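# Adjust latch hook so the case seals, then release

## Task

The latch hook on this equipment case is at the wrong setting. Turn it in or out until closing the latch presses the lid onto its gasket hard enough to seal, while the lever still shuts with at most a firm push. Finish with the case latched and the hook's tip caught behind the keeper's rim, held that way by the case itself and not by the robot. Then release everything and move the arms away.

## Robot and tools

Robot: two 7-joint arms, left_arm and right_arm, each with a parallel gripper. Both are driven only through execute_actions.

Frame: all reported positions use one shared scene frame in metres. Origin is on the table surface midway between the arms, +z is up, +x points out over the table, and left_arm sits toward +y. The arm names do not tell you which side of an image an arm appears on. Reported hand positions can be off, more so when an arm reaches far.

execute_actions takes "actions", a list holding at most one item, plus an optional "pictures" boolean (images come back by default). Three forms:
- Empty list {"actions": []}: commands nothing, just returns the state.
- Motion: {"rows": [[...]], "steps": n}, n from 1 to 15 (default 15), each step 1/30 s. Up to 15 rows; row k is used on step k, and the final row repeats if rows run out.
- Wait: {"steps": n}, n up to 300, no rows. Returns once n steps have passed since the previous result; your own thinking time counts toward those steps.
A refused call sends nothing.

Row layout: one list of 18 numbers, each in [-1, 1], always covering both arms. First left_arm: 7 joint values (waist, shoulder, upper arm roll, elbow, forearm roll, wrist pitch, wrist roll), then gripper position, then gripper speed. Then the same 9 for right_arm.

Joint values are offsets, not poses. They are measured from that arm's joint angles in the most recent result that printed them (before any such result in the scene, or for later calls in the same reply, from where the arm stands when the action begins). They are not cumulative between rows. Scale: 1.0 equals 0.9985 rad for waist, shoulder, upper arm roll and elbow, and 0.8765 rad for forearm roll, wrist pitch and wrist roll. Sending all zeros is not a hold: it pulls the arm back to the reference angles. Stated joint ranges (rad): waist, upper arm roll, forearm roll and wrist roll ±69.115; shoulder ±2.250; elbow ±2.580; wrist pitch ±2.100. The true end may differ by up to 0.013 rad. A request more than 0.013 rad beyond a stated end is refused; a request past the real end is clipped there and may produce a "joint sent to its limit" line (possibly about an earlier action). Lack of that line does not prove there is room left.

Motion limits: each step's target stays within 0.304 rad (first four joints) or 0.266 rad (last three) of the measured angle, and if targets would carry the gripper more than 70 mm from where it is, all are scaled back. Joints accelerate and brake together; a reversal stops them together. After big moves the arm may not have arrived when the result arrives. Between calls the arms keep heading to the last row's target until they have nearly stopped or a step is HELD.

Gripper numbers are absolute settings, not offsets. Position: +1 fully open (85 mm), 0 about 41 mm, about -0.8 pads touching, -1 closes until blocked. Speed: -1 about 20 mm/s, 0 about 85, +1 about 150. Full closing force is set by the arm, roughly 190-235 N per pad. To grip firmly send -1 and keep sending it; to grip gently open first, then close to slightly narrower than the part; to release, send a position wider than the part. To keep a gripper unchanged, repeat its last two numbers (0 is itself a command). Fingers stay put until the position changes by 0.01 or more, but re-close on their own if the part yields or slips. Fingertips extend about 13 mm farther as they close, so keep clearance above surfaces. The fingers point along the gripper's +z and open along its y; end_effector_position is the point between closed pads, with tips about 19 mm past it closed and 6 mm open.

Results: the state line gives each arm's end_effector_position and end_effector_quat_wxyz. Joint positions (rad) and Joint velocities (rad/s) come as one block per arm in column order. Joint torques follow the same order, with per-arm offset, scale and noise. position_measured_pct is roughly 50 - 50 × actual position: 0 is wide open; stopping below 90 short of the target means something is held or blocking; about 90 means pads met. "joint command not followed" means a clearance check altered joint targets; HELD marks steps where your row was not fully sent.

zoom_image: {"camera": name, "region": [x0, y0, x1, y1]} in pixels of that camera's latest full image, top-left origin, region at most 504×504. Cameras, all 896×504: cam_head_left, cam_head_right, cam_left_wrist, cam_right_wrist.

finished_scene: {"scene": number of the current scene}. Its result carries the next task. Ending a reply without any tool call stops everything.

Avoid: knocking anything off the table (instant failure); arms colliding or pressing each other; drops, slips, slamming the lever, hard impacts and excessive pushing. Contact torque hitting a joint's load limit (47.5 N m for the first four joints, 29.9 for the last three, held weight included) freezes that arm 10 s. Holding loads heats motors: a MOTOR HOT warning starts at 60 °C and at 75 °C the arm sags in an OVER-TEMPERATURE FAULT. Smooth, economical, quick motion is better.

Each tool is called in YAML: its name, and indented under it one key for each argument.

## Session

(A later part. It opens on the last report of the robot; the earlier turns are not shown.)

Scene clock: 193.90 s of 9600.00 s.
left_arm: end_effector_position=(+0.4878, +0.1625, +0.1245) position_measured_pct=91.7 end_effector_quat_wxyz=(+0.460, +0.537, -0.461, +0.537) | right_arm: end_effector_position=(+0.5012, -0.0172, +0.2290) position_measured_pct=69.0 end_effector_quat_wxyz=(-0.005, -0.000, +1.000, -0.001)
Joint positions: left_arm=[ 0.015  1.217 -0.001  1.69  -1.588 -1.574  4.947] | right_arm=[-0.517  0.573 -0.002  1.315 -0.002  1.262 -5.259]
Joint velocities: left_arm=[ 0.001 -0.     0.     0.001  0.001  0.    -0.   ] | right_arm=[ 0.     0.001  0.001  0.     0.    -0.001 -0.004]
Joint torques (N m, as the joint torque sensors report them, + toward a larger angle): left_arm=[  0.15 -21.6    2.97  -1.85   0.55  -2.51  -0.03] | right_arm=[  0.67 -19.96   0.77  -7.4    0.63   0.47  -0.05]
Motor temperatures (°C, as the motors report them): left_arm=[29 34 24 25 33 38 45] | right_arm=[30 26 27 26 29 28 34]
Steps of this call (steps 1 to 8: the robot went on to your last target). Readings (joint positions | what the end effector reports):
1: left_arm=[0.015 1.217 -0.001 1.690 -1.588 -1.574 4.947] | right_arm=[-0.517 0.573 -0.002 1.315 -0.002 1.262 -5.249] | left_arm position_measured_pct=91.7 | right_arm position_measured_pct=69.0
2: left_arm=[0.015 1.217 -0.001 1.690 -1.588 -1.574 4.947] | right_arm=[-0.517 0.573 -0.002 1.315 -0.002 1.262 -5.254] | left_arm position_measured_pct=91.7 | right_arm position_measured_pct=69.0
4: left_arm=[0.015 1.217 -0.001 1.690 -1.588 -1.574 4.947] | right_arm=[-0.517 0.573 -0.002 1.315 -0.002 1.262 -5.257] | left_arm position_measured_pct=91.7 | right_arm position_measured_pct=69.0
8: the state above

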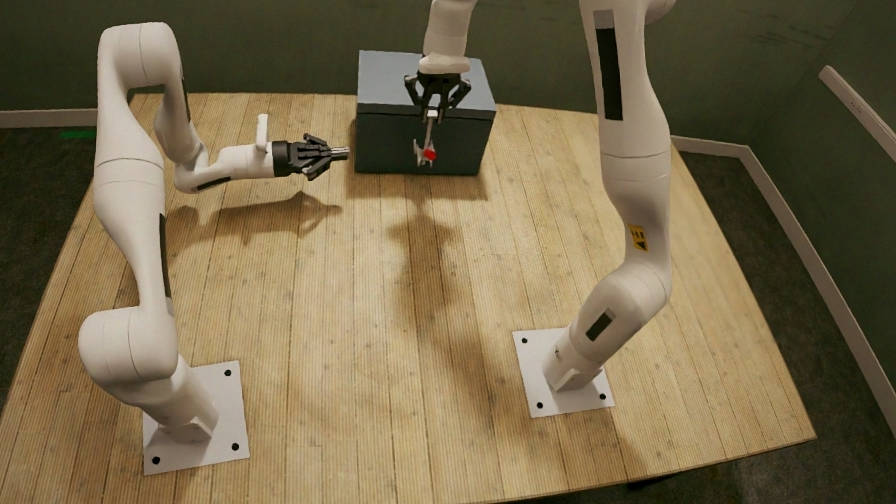

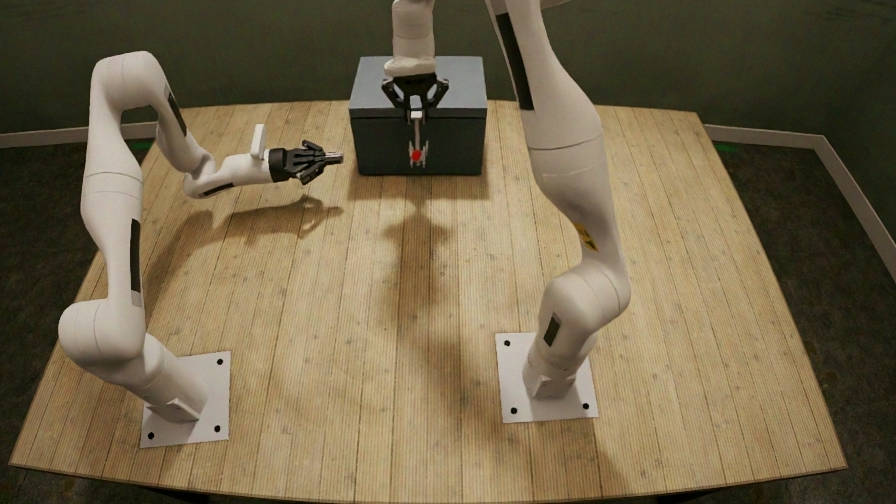

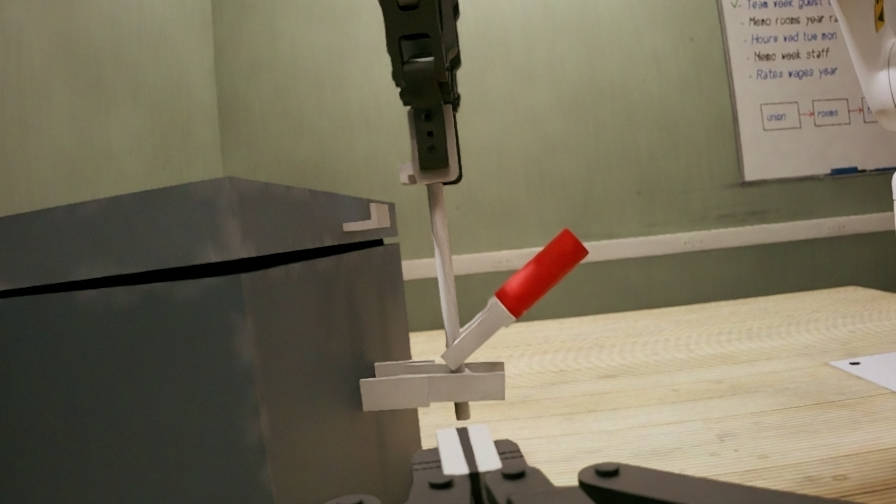

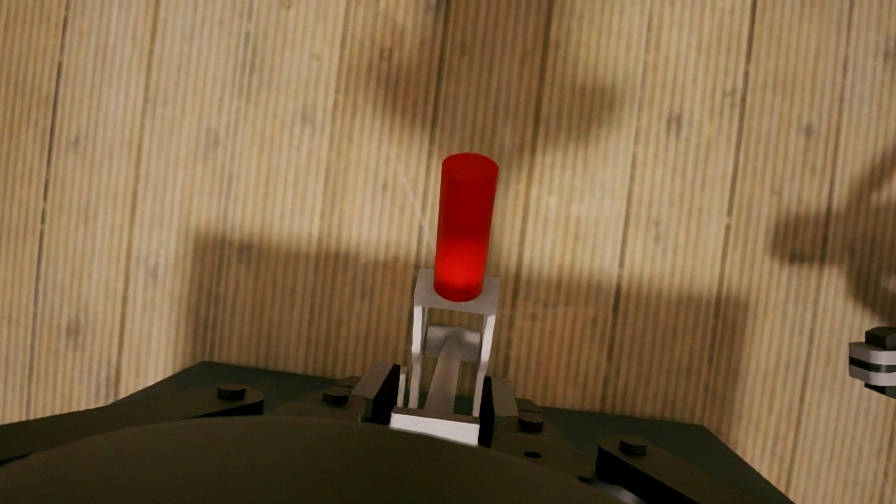

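execute_actions:
  actions:
    - {"rows":[[0,0,0,0,0,0,0,-1,0,0.013,0.0316,0.002,-0.0518,0.002,0.0171,0.0148,-0.40,-0.8]],"steps":12}
  pictures: false

execute_actions:
  actions:
    - {"rows":[[0,0,0,0,0,0,0,-1,0,0.009,0.023,0,-0.0335,0,0.008,0.009,-0.40,-0.8]],"steps":15}

Scene clock: 196.47 s of 9600.00 s.
left_arm: end_effector_position=(+0.4878, +0.1625, +0.1245) position_measured_pct=91.7 end_effector_quat_wxyz=(+0.460, +0.537, -0.461, +0.537) | right_arm: end_effector_position=(+0.5165, -0.0170, +0.2268) position_measured_pct=69.0 end_effector_quat_wxyz=(-0.003, -0.000, +1.000, -0.001)
Joint positions: left_arm=[ 0.015  1.217 -0.001  1.69  -1.588 -1.574  4.947] | right_arm=[-0.505  0.605 -0.001  1.265 -0.001  1.278 -5.246]
Joint velocities: left_arm=[-0.001 -0.    -0.     0.     0.    -0.     0.001] | right_arm=[ 0.004  0.006 -0.    -0.009  0.001 -0.    -0.   ]
Joint torques (N m, as the joint torque sensors report them, + toward a larger angle): left_arm=[  0.02 -21.67   3.03  -1.79   0.68  -2.9    0.06] | right_arm=[  0.02 -22.24  -0.05  -8.7    0.25  -0.51  -0.05]
Motor temperatures (°C, as the motors report them): left_arm=[29 34 24 25 33 38 45] | right_arm=[30 26 27 26 29 28 34]
Steps of this call (steps 1 to 30: the robot went on to your last target; steps 31 to 65: nothing new was sent; steps 66 to 77: all 12 steps of this action). Readings (joint positions | what the end effector reports):
66: left_arm=[0.015 1.217 -0.001 1.690 -1.588 -1.574 4.947] | right_arm=[-0.517 0.574 -0.002 1.314 -0.002 1.263 -5.259] | left_arm position_measured_pct=91.7 | right_arm position_measured_pct=69.0
67: left_arm=[0.015 1.217 -0.001 1.690 -1.588 -1.574 4.947] | right_arm=[-0.515 0.578 -0.002 1.308 -0.002 1.265 -5.257] | left_arm position_measured_pct=91.7 | right_arm position_measured_pct=69.0
69: left_arm=[0.015 1.217 -0.001 1.690 -1.588 -1.574 4.947] | right_arm=[-0.510 0.592 -0.002 1.286 -0.001 1.271 -5.252] | left_arm position_measured_pct=91.7 | right_arm position_measured_pct=69.0
73: left_arm=[0.015 1.217 -0.001 1.690 -1.588 -1.574 4.947] | right_arm=[-0.506 0.603 -0.001 1.268 -0.001 1.277 -5.246] | left_arm position_measured_pct=91.7 | right_arm position_measured_pct=69.0
77: the state above

Scene clock: 196.97 s of 9600.00 s.
left_arm: end_effector_position=(+0.4878, +0.1625, +0.1245) position_measured_pct=91.7 end_effector_quat_wxyz=(+0.460, +0.537, -0.461, +0.537) | right_arm: end_effector_position=(+0.5270, -0.0168, +0.2240) position_measured_pct=69.0 end_effector_quat_wxyz=(-0.002, +0.000, +1.000, -0.001)
Joint positions: left_arm=[ 0.015  1.217 -0.001  1.69  -1.588 -1.574  4.947] | right_arm=[-0.496  0.628 -0.     1.232 -0.001  1.285 -5.238]
Joint velocities: left_arm=[-0.001  0.    -0.     0.001  0.    -0.    -0.   ] | right_arm=[ 0.001  0.002  0.001 -0.001 -0.    -0.001 -0.002]
Joint torques (N m, as the joint torque sensors report them, + toward a larger angle): left_arm=[  0.38 -21.47   3.1   -2.3    0.77  -2.72   0.14] | right_arm=[ -0.42 -20.7   -0.19  -8.86  -0.36  -0.62   0.12]
Motor temperatures (°C, as the motors report them): left_arm=[29 34 24 25 33 38 45] | right_arm=[30 26 27 26 29 28 34]
Steps of this call (steps 1 to 15: all 15 steps of this action). Readings (joint positions | what the end effector reports):
1: left_arm=[0.015 1.217 -0.001 1.690 -1.588 -1.574 4.947] | right_arm=[-0.505 0.606 -0.001 1.264 -0.001 1.278 -5.245] | left_arm position_measured_pct=91.7 | right_arm position_measured_pct=69.0
2: left_arm=[0.015 1.217 -0.001 1.690 -1.588 -1.574 4.947] | right_arm=[-0.503 0.611 -0.001 1.257 -0.001 1.280 -5.244] | left_arm position_measured_pct=91.7 | right_arm position_measured_pct=69.0
4: left_arm=[0.015 1.217 -0.001 1.690 -1.588 -1.574 4.947] | right_arm=[-0.499 0.621 -0.000 1.243 -0.001 1.282 -5.241] | left_arm position_measured_pct=91.7 | right_arm position_measured_pct=69.0
8: left_arm=[0.015 1.217 -0.001 1.690 -1.588 -1.574 4.947] | right_arm=[-0.497 0.627 -0.000 1.234 -0.001 1.285 -5.238] | left_arm position_measured_pct=91.7 | right_arm position_measured_pct=69.0
15: the state above

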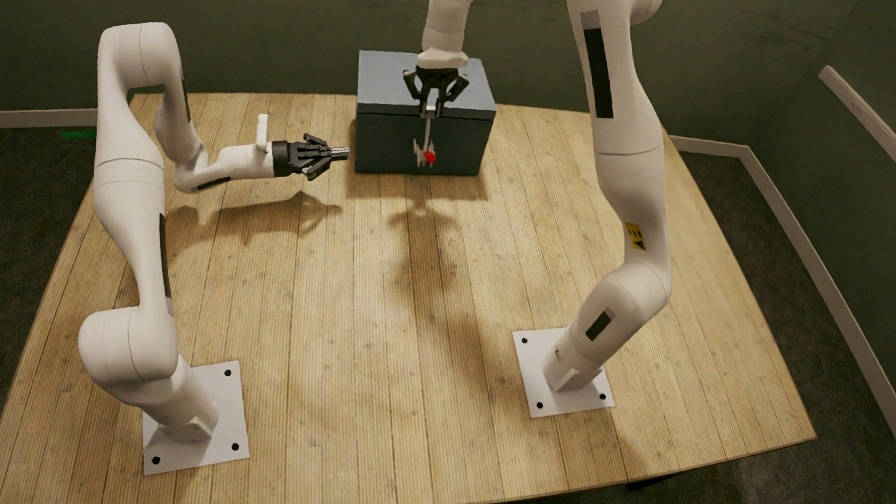

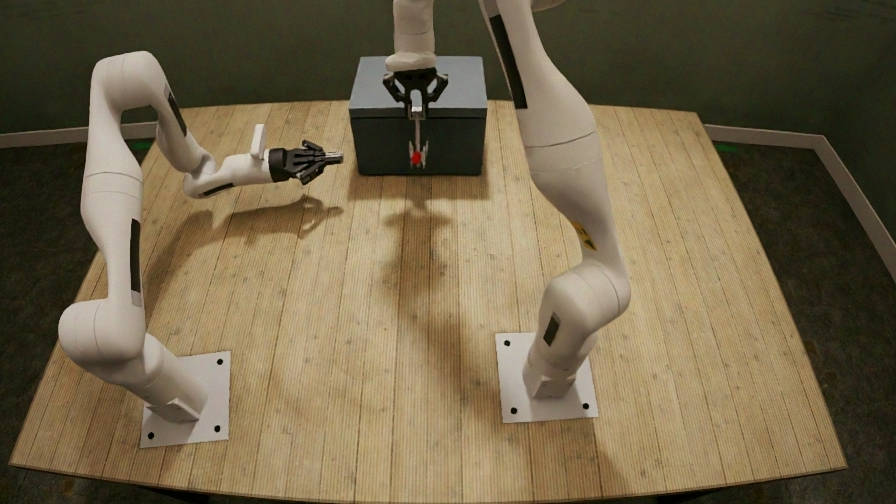

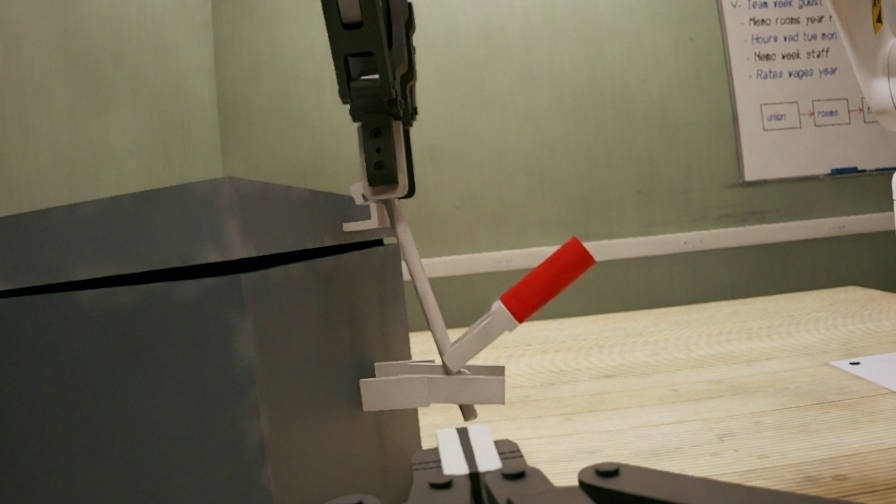

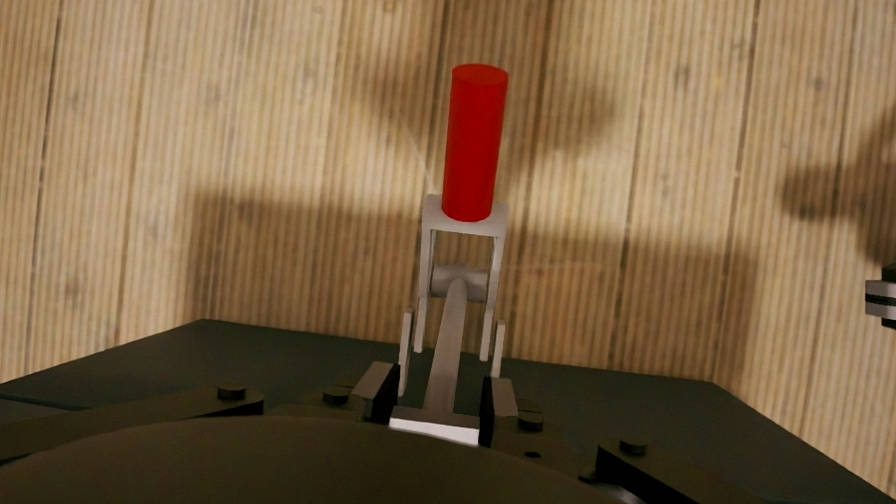

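zoom_image:
  camera: "cam_left_wrist"
  region: [320, 140, 460, 260]

Region (320, 140, 460, 260) of cam_left_wrist's 896x504 image, scaled by 3.600; it fills the top 432 rows of this view, and the rest is white.

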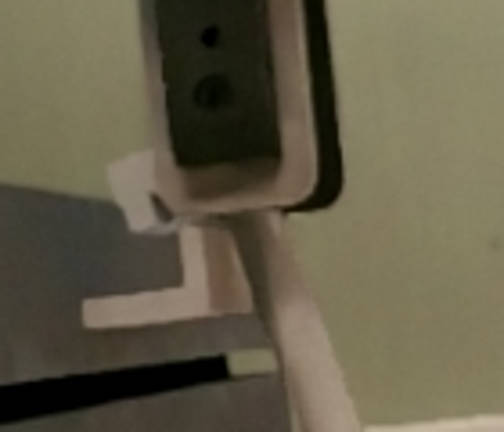

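execute_actions:
  actions:
    - {"rows":[[0,0,0,0,0,0,0,-1,0,0,0,0,0,0,0,0,-0.15,0],[0,0,0,0,0,0,0,-1,0,0,0,0,0,0,0,0,-0.15,0],[0,0,0,0,0,0,0,-1,0,0,0,0,0,0,0,0,-0.15,0],[0,0,0,0,0,0,0,-1,0,0,0,0,0,0,0,0,-0.15,0],[0,0,0,0,0,0,0,-1,0,0,0,0,0,0,0,0,-0.15,0],[0,0,0,0,0,0,0,-1,0,0,-0.0126,0,-0.046,0,0.067,0,-0.15,0]],"steps":14}

Scene clock: 201.83 s of 9600.00 s.
left_arm: end_effector_position=(+0.4878, +0.1625, +0.1246) position_measured_pct=91.7 end_effector_quat_wxyz=(+0.460, +0.537, -0.461, +0.537) | right_arm: end_effector_position=(+0.5273, -0.0166, +0.2443) position_measured_pct=57.5 end_effector_quat_wxyz=(-0.002, +0.000, +1.000, -0.001)
Joint positions: left_arm=[ 0.015  1.217 -0.001  1.69  -1.588 -1.574  4.947] | right_arm=[-0.496  0.616 -0.     1.188 -0.001  1.342 -5.238]
Joint velocities: left_arm=[-0.     0.    -0.    -0.    -0.     0.002  0.001] | right_arm=[-0.    -0.005  0.001 -0.021 -0.     0.028 -0.001]
Joint torques (N m, as the joint torque sensors report them, + toward a larger angle): left_arm=[  0.14 -21.72   2.82  -2.     0.72  -2.39   0.18] | right_arm=[ -0.11 -20.17   0.11  -8.12   0.05  -0.27   0.16]
Motor temperatures (°C, as the motors report them): left_arm=[29 34 24 25 33 38 45] | right_arm=[30 26 27 26 29 28 34]
Steps of this call (steps 1 to 15: the robot went on to your last target; steps 16 to 132: nothing new was sent; steps 133 to 146: all 14 steps of this action). Readings (joint positions | what the end effector reports):
133: left_arm=[0.015 1.217 -0.001 1.690 -1.588 -1.574 4.947] | right_arm=[-0.496 0.629 -0.000 1.232 -0.001 1.286 -5.238] | left_arm position_measured_pct=91.7 | right_arm position_measured_pct=69.0
134: left_arm=[0.015 1.217 -0.001 1.690 -1.588 -1.574 4.947] | right_arm=[-0.496 0.629 -0.000 1.232 -0.001 1.285 -5.238] | left_arm position_measured_pct=91.7 | right_arm position_measured_pct=68.7
136: left_arm=[0.015 1.217 -0.001 1.690 -1.588 -1.574 4.947] | right_arm=[-0.496 0.628 -0.000 1.232 -0.001 1.285 -5.238] | left_arm position_measured_pct=91.7 | right_arm position_measured_pct=64.3
140: left_arm=[0.015 1.217 -0.001 1.690 -1.588 -1.574 4.947] | right_arm=[-0.496 0.625 -0.000 1.217 -0.001 1.306 -5.238] | left_arm position_measured_pct=91.7 | right_arm position_measured_pct=58.3
146: the state above

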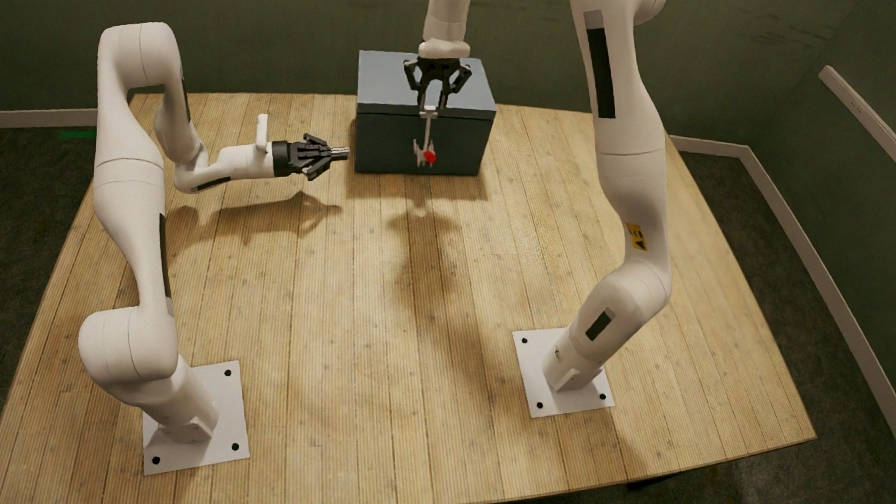

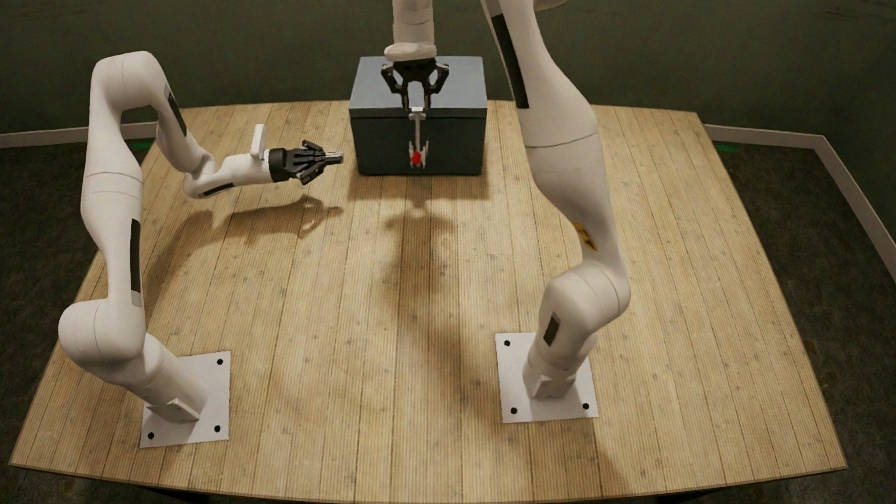

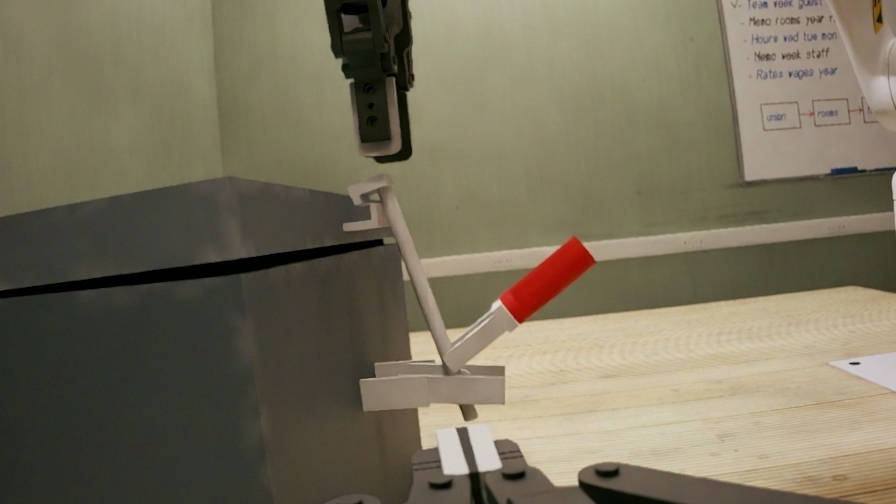

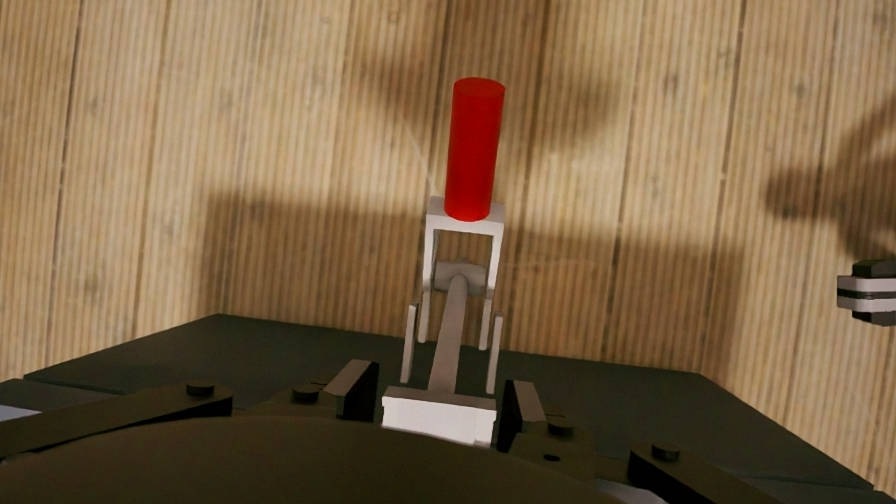

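execute_actions:
  actions:
    - {"rows":[[0,0,0,0,0,0,0,-1,0,-0.082,-0.12,0,0.362,0,-0.2807,-0.0936,-0.55,0]],"steps":15}
  pictures: false

execute_actions:
  actions:
    - {"steps":8}

Scene clock: 203.67 s of 9600.00 s.
left_arm: end_effector_position=(+0.4878, +0.1625, +0.1246) position_measured_pct=91.7 end_effector_quat_wxyz=(+0.460, +0.537, -0.461, +0.537) | right_arm: end_effector_position=(+0.4529, -0.0155, +0.2007) position_measured_pct=77.8 end_effector_quat_wxyz=(-0.001, +0.001, +1.000, +0.000)
Joint positions: left_arm=[ 0.015  1.217 -0.001  1.69  -1.588 -1.574  4.947] | right_arm=[-0.574  0.503 -0.001  1.535 -0.001  1.104 -5.317]
Joint velocities: left_arm=[ 0.    -0.     0.    -0.001 -0.     0.001 -0.001] | right_arm=[-0.055 -0.078 -0.001  0.324  0.    -0.182 -0.061]
Joint torques (N m, as the joint torque sensors report them, + toward a larger angle): left_arm=[ -0.02 -21.77   2.68  -2.31   0.52  -2.74   0.03] | right_arm=[  0.71 -18.56  -0.27  -8.75   0.25  -0.37  -0.18]
Motor temperatures (°C, as the motors report them): left_arm=[29 34 24 25 33 38 45] | right_arm=[30 26 27 26 29 28 34]
Steps of this call (steps 1 to 15: the robot went on to your last target; steps 16 to 40: nothing new was sent; steps 41 to 55: all 15 steps of this action). Readings (joint positions | what the end effector reports):
41: left_arm=[0.015 1.217 -0.001 1.690 -1.588 -1.574 4.947] | right_arm=[-0.496 0.615 -0.000 1.187 -0.001 1.343 -5.238] | left_arm position_measured_pct=91.7 | right_arm position_measured_pct=57.5
42: left_arm=[0.015 1.217 -0.001 1.690 -1.588 -1.574 4.947] | right_arm=[-0.498 0.612 0.000 1.193 -0.000 1.339 -5.239] | left_arm position_measured_pct=91.7 | right_arm position_measured_pct=58.3
44: left_arm=[0.015 1.217 -0.001 1.690 -1.588 -1.574 4.947] | right_arm=[-0.506 0.600 0.001 1.220 -0.000 1.317 -5.246] | left_arm position_measured_pct=91.7 | right_arm position_measured_pct=62.3
48: left_arm=[0.015 1.217 -0.001 1.690 -1.588 -1.574 4.947] | right_arm=[-0.538 0.553 0.000 1.341 -0.001 1.222 -5.278] | left_arm position_measured_pct=91.7 | right_arm position_measured_pct=73.4
55: the state above

Scene clock: 203.93 s of 9600.00 s.
left_arm: end_effector_position=(+0.4878, +0.1625, +0.1246) position_measured_pct=91.7 end_effector_quat_wxyz=(+0.460, +0.537, -0.461, +0.537) | right_arm: end_effector_position=(+0.4494, -0.0164, +0.1995) position_measured_pct=77.8 end_effector_quat_wxyz=(-0.001, +0.001, +1.000, +0.000)
Joint positions: left_arm=[ 0.015  1.217 -0.001  1.69  -1.588 -1.574  4.947] | right_arm=[-0.578  0.497 -0.     1.549 -0.001  1.096 -5.32 ]
Joint velocities: left_arm=[ 0.001 -0.     0.     0.001 -0.     0.003 -0.001] | right_arm=[-0.003 -0.007 -0.001  0.002 -0.002 -0.001  0.   ]
Joint torques (N m, as the joint torque sensors report them, + toward a larger angle): left_arm=[  0.25 -21.98   3.16  -2.06   0.77  -2.73   0.17] | right_arm=[ -0.14 -17.89  -0.09  -7.38   0.06  -0.13   0.04]
Motor temperatures (°C, as the motors report them): left_arm=[29 34 24 25 33 38 45] | right_arm=[30 26 27 26 29 28 34]
Steps of this call (steps 1 to 8: the robot went on to your last target). Readings (joint positions | what the end effector reports):
1: left_arm=[0.015 1.217 -0.001 1.690 -1.588 -1.574 4.947] | right_arm=[-0.576 0.501 -0.001 1.543 -0.001 1.100 -5.319] | left_arm position_measured_pct=91.7 | right_arm position_measured_pct=77.8
2: left_arm=[0.015 1.217 -0.001 1.690 -1.588 -1.574 4.947] | right_arm=[-0.576 0.500 -0.001 1.547 -0.001 1.098 -5.320] | left_arm position_measured_pct=91.7 | right_arm position_measured_pct=77.8
4: left_arm=[0.015 1.217 -0.001 1.690 -1.588 -1.574 4.947] | right_arm=[-0.577 0.499 -0.001 1.548 -0.001 1.097 -5.320] | left_arm position_measured_pct=91.7 | right_arm position_measured_pct=77.8
8: the state above

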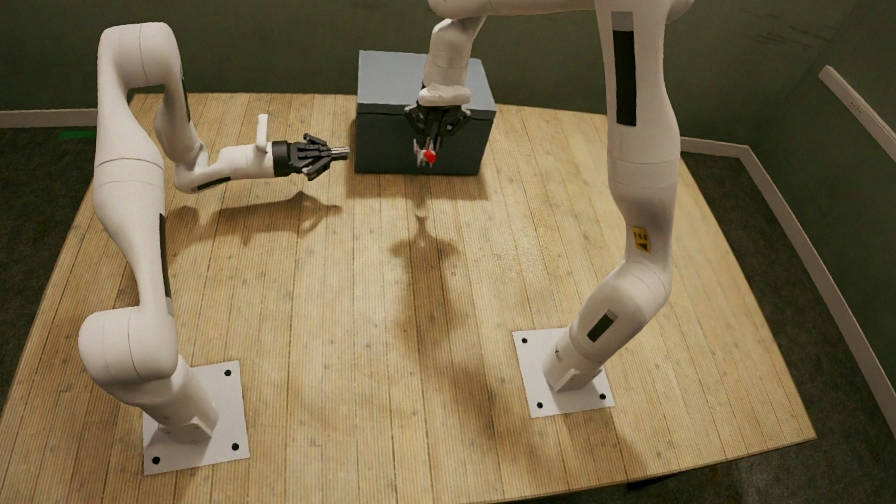

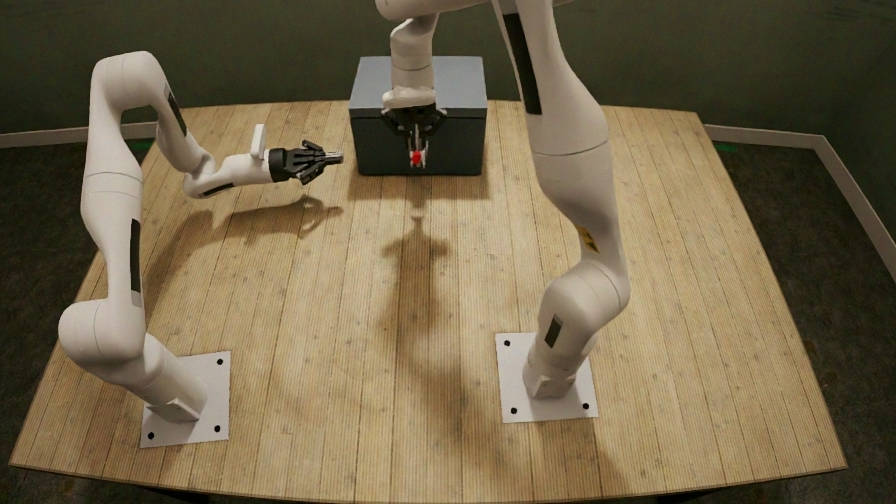

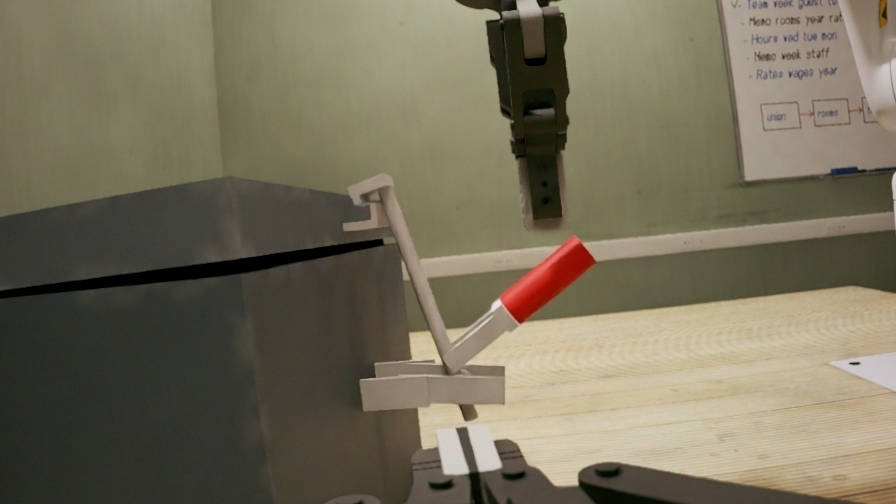

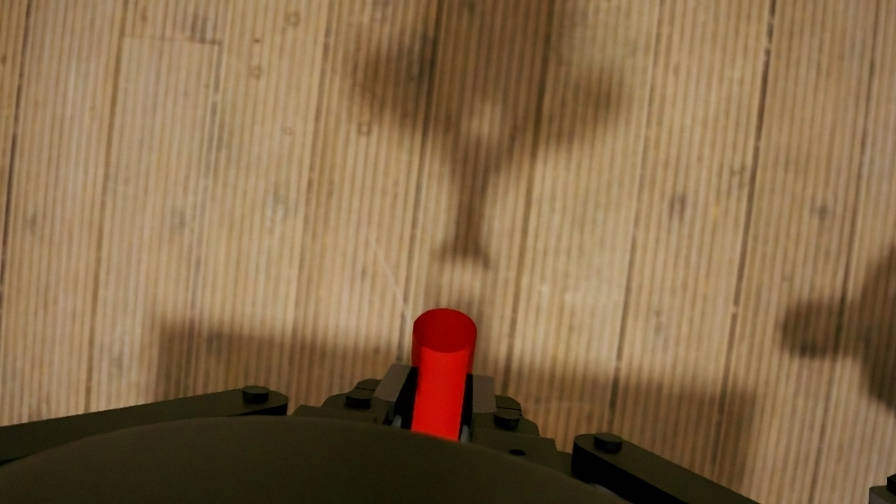

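execute_actions:
  actions:
    - {"rows":[[0,0,0,0,0,0,0,-1,0,-0.003,0.011,0,0.028,0,-0.045,-0.004,-0.55,0]],"steps":10}
  pictures: false

execute_actions:
  actions:
    - {"rows":[[0,0,0,0,0,0,0,-1,0,-0.004,0.012,0,0.03,0,-0.049,-0.004,-0.55,0]],"steps":10}
  pictures: false

execute_actions:
  actions:
    - {"rows":[[0,0,0,0,0,0,0,-1,0,-0.004,0.0125,0,0.031,0,-0.049,-0.004,-0.55,0]],"steps":10}
  pictures: false

execute_actions:
  actions:
    - {"rows":[[0,0,0,0,0,0,0,-1,0,-0.004,0.013,0,0.031,0,-0.049,-0.004,-0.55,0]],"steps":12}

Scene clock: 206.80 s of 9600.00 s.
left_arm: end_effector_position=(+0.4878, +0.1625, +0.1246) position_measured_pct=91.7 end_effector_quat_wxyz=(+0.460, +0.537, -0.461, +0.537) | right_arm: end_effector_position=(+0.4475, -0.0162, +0.1869) position_measured_pct=77.8 end_effector_quat_wxyz=(-0.000, +0.001, +1.000, +0.000)
Joint positions: left_arm=[ 0.015  1.217 -0.001  1.69  -1.588 -1.574  4.947] | right_arm=[-0.58   0.507 -0.     1.577 -0.001  1.058 -5.323]
Joint velocities: left_arm=[ 0.     0.    -0.     0.     0.     0.002  0.001] | right_arm=[-0.001  0.003  0.     0.008 -0.001 -0.012 -0.001]
Joint torques (N m, as the joint torque sensors report them, + toward a larger angle): left_arm=[  0.18 -21.66   2.77  -2.13   0.53  -2.89   0.2 ] | right_arm=[ -0.87 -17.85  -0.54  -7.55  -0.3   -0.25  -0.03]
Motor temperatures (°C, as the motors report them): left_arm=[29 34 24 25 33 38 45] | right_arm=[30 26 27 26 29 28 34]
Steps of this call (steps 1 to 30: the robot went on to your last target; steps 31 to 76: nothing new was sent; steps 77 to 86: all 10 steps of this action). Readings (joint positions | what the end effector reports):
77: left_arm=[0.015 1.217 -0.001 1.690 -1.588 -1.574 4.947] | right_arm=[-0.578 0.497 -0.000 1.550 -0.001 1.095 -5.320] | left_arm position_measured_pct=91.7 | right_arm position_measured_pct=77.8
78: left_arm=[0.015 1.217 -0.001 1.690 -1.588 -1.574 4.947] | right_arm=[-0.579 0.499 -0.000 1.555 -0.001 1.088 -5.321] | left_arm position_measured_pct=91.7 | right_arm position_measured_pct=77.8
80: left_arm=[0.015 1.217 -0.001 1.690 -1.588 -1.574 4.947] | right_arm=[-0.580 0.504 -0.000 1.567 -0.001 1.071 -5.322] | left_arm position_measured_pct=91.7 | right_arm position_measured_pct=77.8
84: left_arm=[0.015 1.217 -0.001 1.690 -1.588 -1.574 4.947] | right_arm=[-0.580 0.507 -0.000 1.576 -0.001 1.059 -5.323] | left_arm position_measured_pct=91.7 | right_arm position_measured_pct=77.8
86: the state above

Scene clock: 207.13 s of 9600.00 s.
left_arm: end_effector_position=(+0.4878, +0.1625, +0.1246) position_measured_pct=91.7 end_effector_quat_wxyz=(+0.460, +0.537, -0.461, +0.537) | right_arm: end_effector_position=(+0.4450, -0.0159, +0.1736) position_measured_pct=77.8 end_effector_quat_wxyz=(+0.000, +0.001, +1.000, +0.001)
Joint positions: left_arm=[ 0.015  1.217 -0.001  1.69  -1.588 -1.574  4.947] | right_arm=[-0.584  0.519 -0.     1.606 -0.     1.016 -5.327]
Joint velocities: left_arm=[-0.    -0.     0.     0.001  0.    -0.001  0.   ] | right_arm=[-0.002  0.004  0.001  0.009 -0.    -0.011 -0.001]
Joint torques (N m, as the joint torque sensors report them, + toward a larger angle): left_arm=[  0.33 -21.6    3.07  -2.64   0.57  -2.63  -0.01] | right_arm=[ -0.23 -17.76  -0.86  -7.04   0.16  -0.24  -0.04]
Motor temperatures (°C, as the motors report them): left_arm=[29 34 24 25 33 38 45] | right_arm=[30 26 27 26 29 28 34]
Steps of this call (steps 1 to 10: all 10 steps of this action). Readings (joint positions | what the end effector reports):
1: left_arm=[0.015 1.217 -0.001 1.690 -1.588 -1.574 4.947] | right_arm=[-0.581 0.508 -0.000 1.578 -0.001 1.056 -5.323] | left_arm position_measured_pct=91.7 | right_arm position_measured_pct=77.8
2: left_arm=[0.015 1.217 -0.001 1.690 -1.588 -1.574 4.947] | right_arm=[-0.581 0.510 -0.000 1.582 -0.000 1.049 -5.324] | left_arm position_measured_pct=91.7 | right_arm position_measured_pct=77.8
4: left_arm=[0.015 1.217 -0.001 1.690 -1.588 -1.574 4.947] | right_arm=[-0.583 0.515 -0.000 1.596 -0.000 1.030 -5.326] | left_arm position_measured_pct=91.7 | right_arm position_measured_pct=77.8
8: left_arm=[0.015 1.217 -0.001 1.690 -1.588 -1.574 4.947] | right_arm=[-0.584 0.518 -0.000 1.605 -0.000 1.017 -5.327] | left_arm position_measured_pct=91.7 | right_arm position_measured_pct=77.8
10: the state above

Scene clock: 207.47 s of 9600.00 s.
left_arm: end_effector_position=(+0.4878, +0.1625, +0.1246) position_measured_pct=91.7 end_effector_quat_wxyz=(+0.460, +0.537, -0.461, +0.537) | right_arm: end_effector_position=(+0.4416, -0.0161, +0.1599) position_measured_pct=77.8 end_effector_quat_wxyz=(+0.000, +0.001, +1.000, +0.000)
Joint positions: left_arm=[ 0.015  1.217 -0.001  1.69  -1.588 -1.574  4.947] | right_arm=[-0.588  0.531 -0.     1.636 -0.     0.974 -5.33 ]
Joint velocities: left_arm=[ 0.    -0.     0.     0.    -0.    -0.001 -0.002] | right_arm=[-0.002  0.003  0.001  0.008  0.001 -0.014 -0.   ]
Joint torques (N m, as the joint torque sensors report them, + toward a larger angle): left_arm=[ -0.13 -21.61   2.78  -2.25   0.55  -2.76   0.15] | right_arm=[ -0.11 -17.95  -0.2   -7.06   0.12   0.09  -0.12]
Motor temperatures (°C, as the motors report them): left_arm=[29 34 24 25 33 38 45] | right_arm=[30 26 27 26 29 28 34]
Steps of this call (steps 1 to 10: all 10 steps of this action). Readings (joint positions | what the end effector reports):
1: left_arm=[0.015 1.217 -0.001 1.690 -1.588 -1.574 4.947] | right_arm=[-0.584 0.519 -0.000 1.607 -0.000 1.014 -5.327] | left_arm position_measured_pct=91.7 | right_arm position_measured_pct=77.8
2: left_arm=[0.015 1.217 -0.001 1.690 -1.588 -1.574 4.947] | right_arm=[-0.585 0.521 0.000 1.612 -0.000 1.007 -5.327] | left_arm position_measured_pct=91.7 | right_arm position_measured_pct=77.8
4: left_arm=[0.015 1.217 -0.001 1.690 -1.588 -1.574 4.947] | right_arm=[-0.587 0.527 -0.000 1.626 -0.000 0.989 -5.329] | left_arm position_measured_pct=91.7 | right_arm position_measured_pct=77.8
8: left_arm=[0.015 1.217 -0.001 1.690 -1.588 -1.574 4.947] | right_arm=[-0.588 0.530 -0.000 1.635 -0.000 0.975 -5.330] | left_arm position_measured_pct=91.7 | right_arm position_measured_pct=77.8
10: the state above

Scene clock: 207.87 s of 9600.00 s.
left_arm: end_effector_position=(+0.4878, +0.1625, +0.1246) position_measured_pct=91.7 end_effector_quat_wxyz=(+0.460, +0.537, -0.461, +0.537) | right_arm: end_effector_position=(+0.4380, -0.0167, +0.1464) position_measured_pct=77.8 end_effector_quat_wxyz=(+0.000, +0.001, +1.000, +0.000)
Joint positions: left_arm=[ 0.015  1.217 -0.001  1.69  -1.588 -1.574  4.947] | right_arm=[-0.592  0.543 -0.     1.666 -0.     0.932 -5.334]
Joint velocities: left_arm=[ 0.    -0.     0.    -0.    -0.     0.001  0.   ] | right_arm=[-0.     0.    -0.002  0.003  0.003 -0.006 -0.001]
Joint torques (N m, as the joint torque sensors report them, + toward a larger angle): left_arm=[  0.28 -21.78   2.97  -2.09   0.79  -3.04   0.18] | right_arm=[ -0.13 -16.91  -0.07  -6.82  -0.09  -0.07  -0.09]
Motor temperatures (°C, as the motors report them): left_arm=[29 34 24 25 33 38 45] | right_arm=[30 26 27 26 29 28 34]
Steps of this call (steps 1 to 12: all 12 steps of this action). Readings (joint positions | what the end effector reports):
1: left_arm=[0.015 1.217 -0.001 1.690 -1.588 -1.574 4.947] | right_arm=[-0.588 0.531 -0.000 1.637 -0.000 0.973 -5.330] | left_arm position_measured_pct=91.7 | right_arm position_measured_pct=77.8
2: left_arm=[0.015 1.217 -0.001 1.690 -1.588 -1.574 4.947] | right_arm=[-0.589 0.533 0.000 1.642 -0.000 0.965 -5.331] | left_arm position_measured_pct=91.7 | right_arm position_measured_pct=77.8
4: left_arm=[0.015 1.217 -0.001 1.690 -1.588 -1.574 4.947] | right_arm=[-0.590 0.539 -0.000 1.656 -0.000 0.947 -5.332] | left_arm position_measured_pct=91.7 | right_arm position_measured_pct=77.8
8: left_arm=[0.015 1.217 -0.001 1.690 -1.588 -1.574 4.947] | right_arm=[-0.591 0.542 -0.000 1.665 -0.000 0.933 -5.333] | left_arm position_measured_pct=91.7 | right_arm position_measured_pct=77.8
12: the state above

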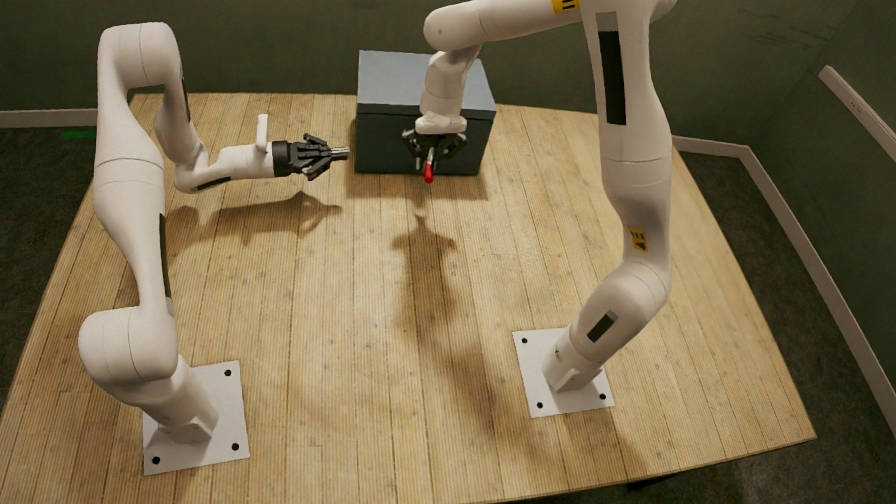

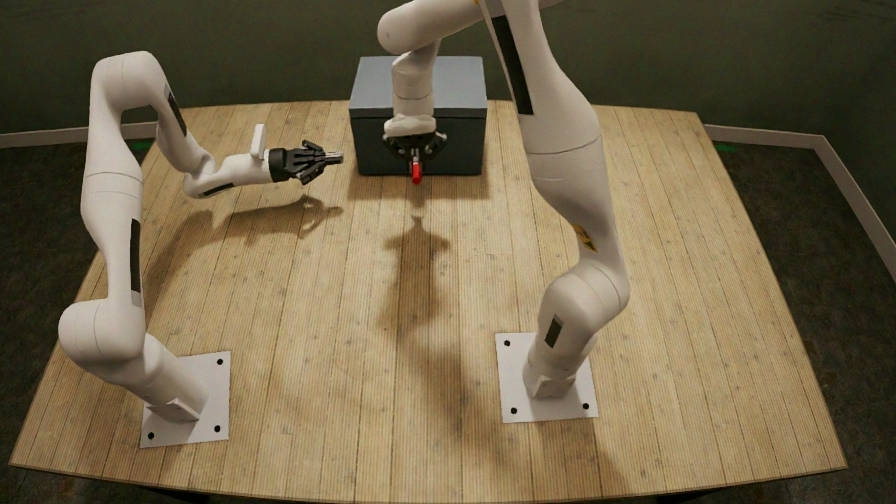

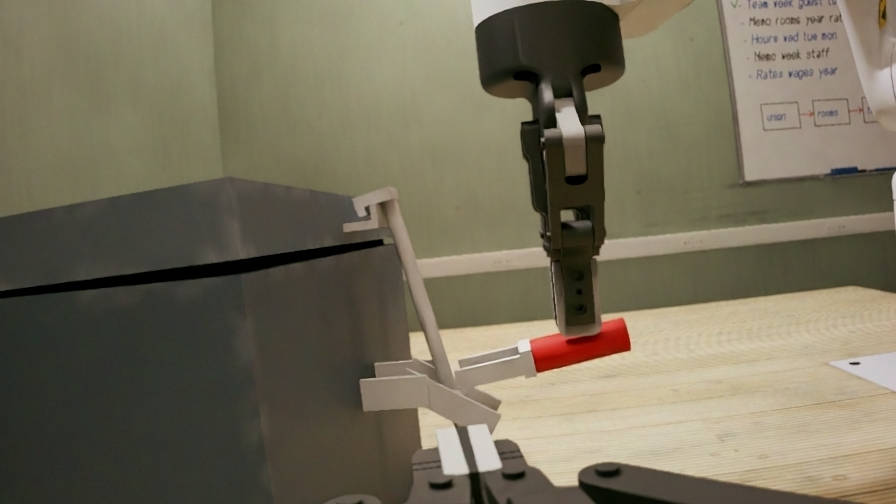

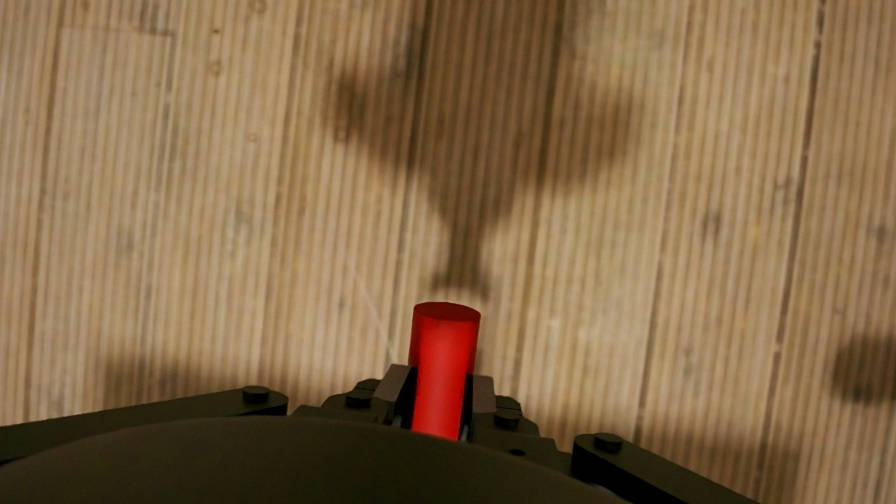

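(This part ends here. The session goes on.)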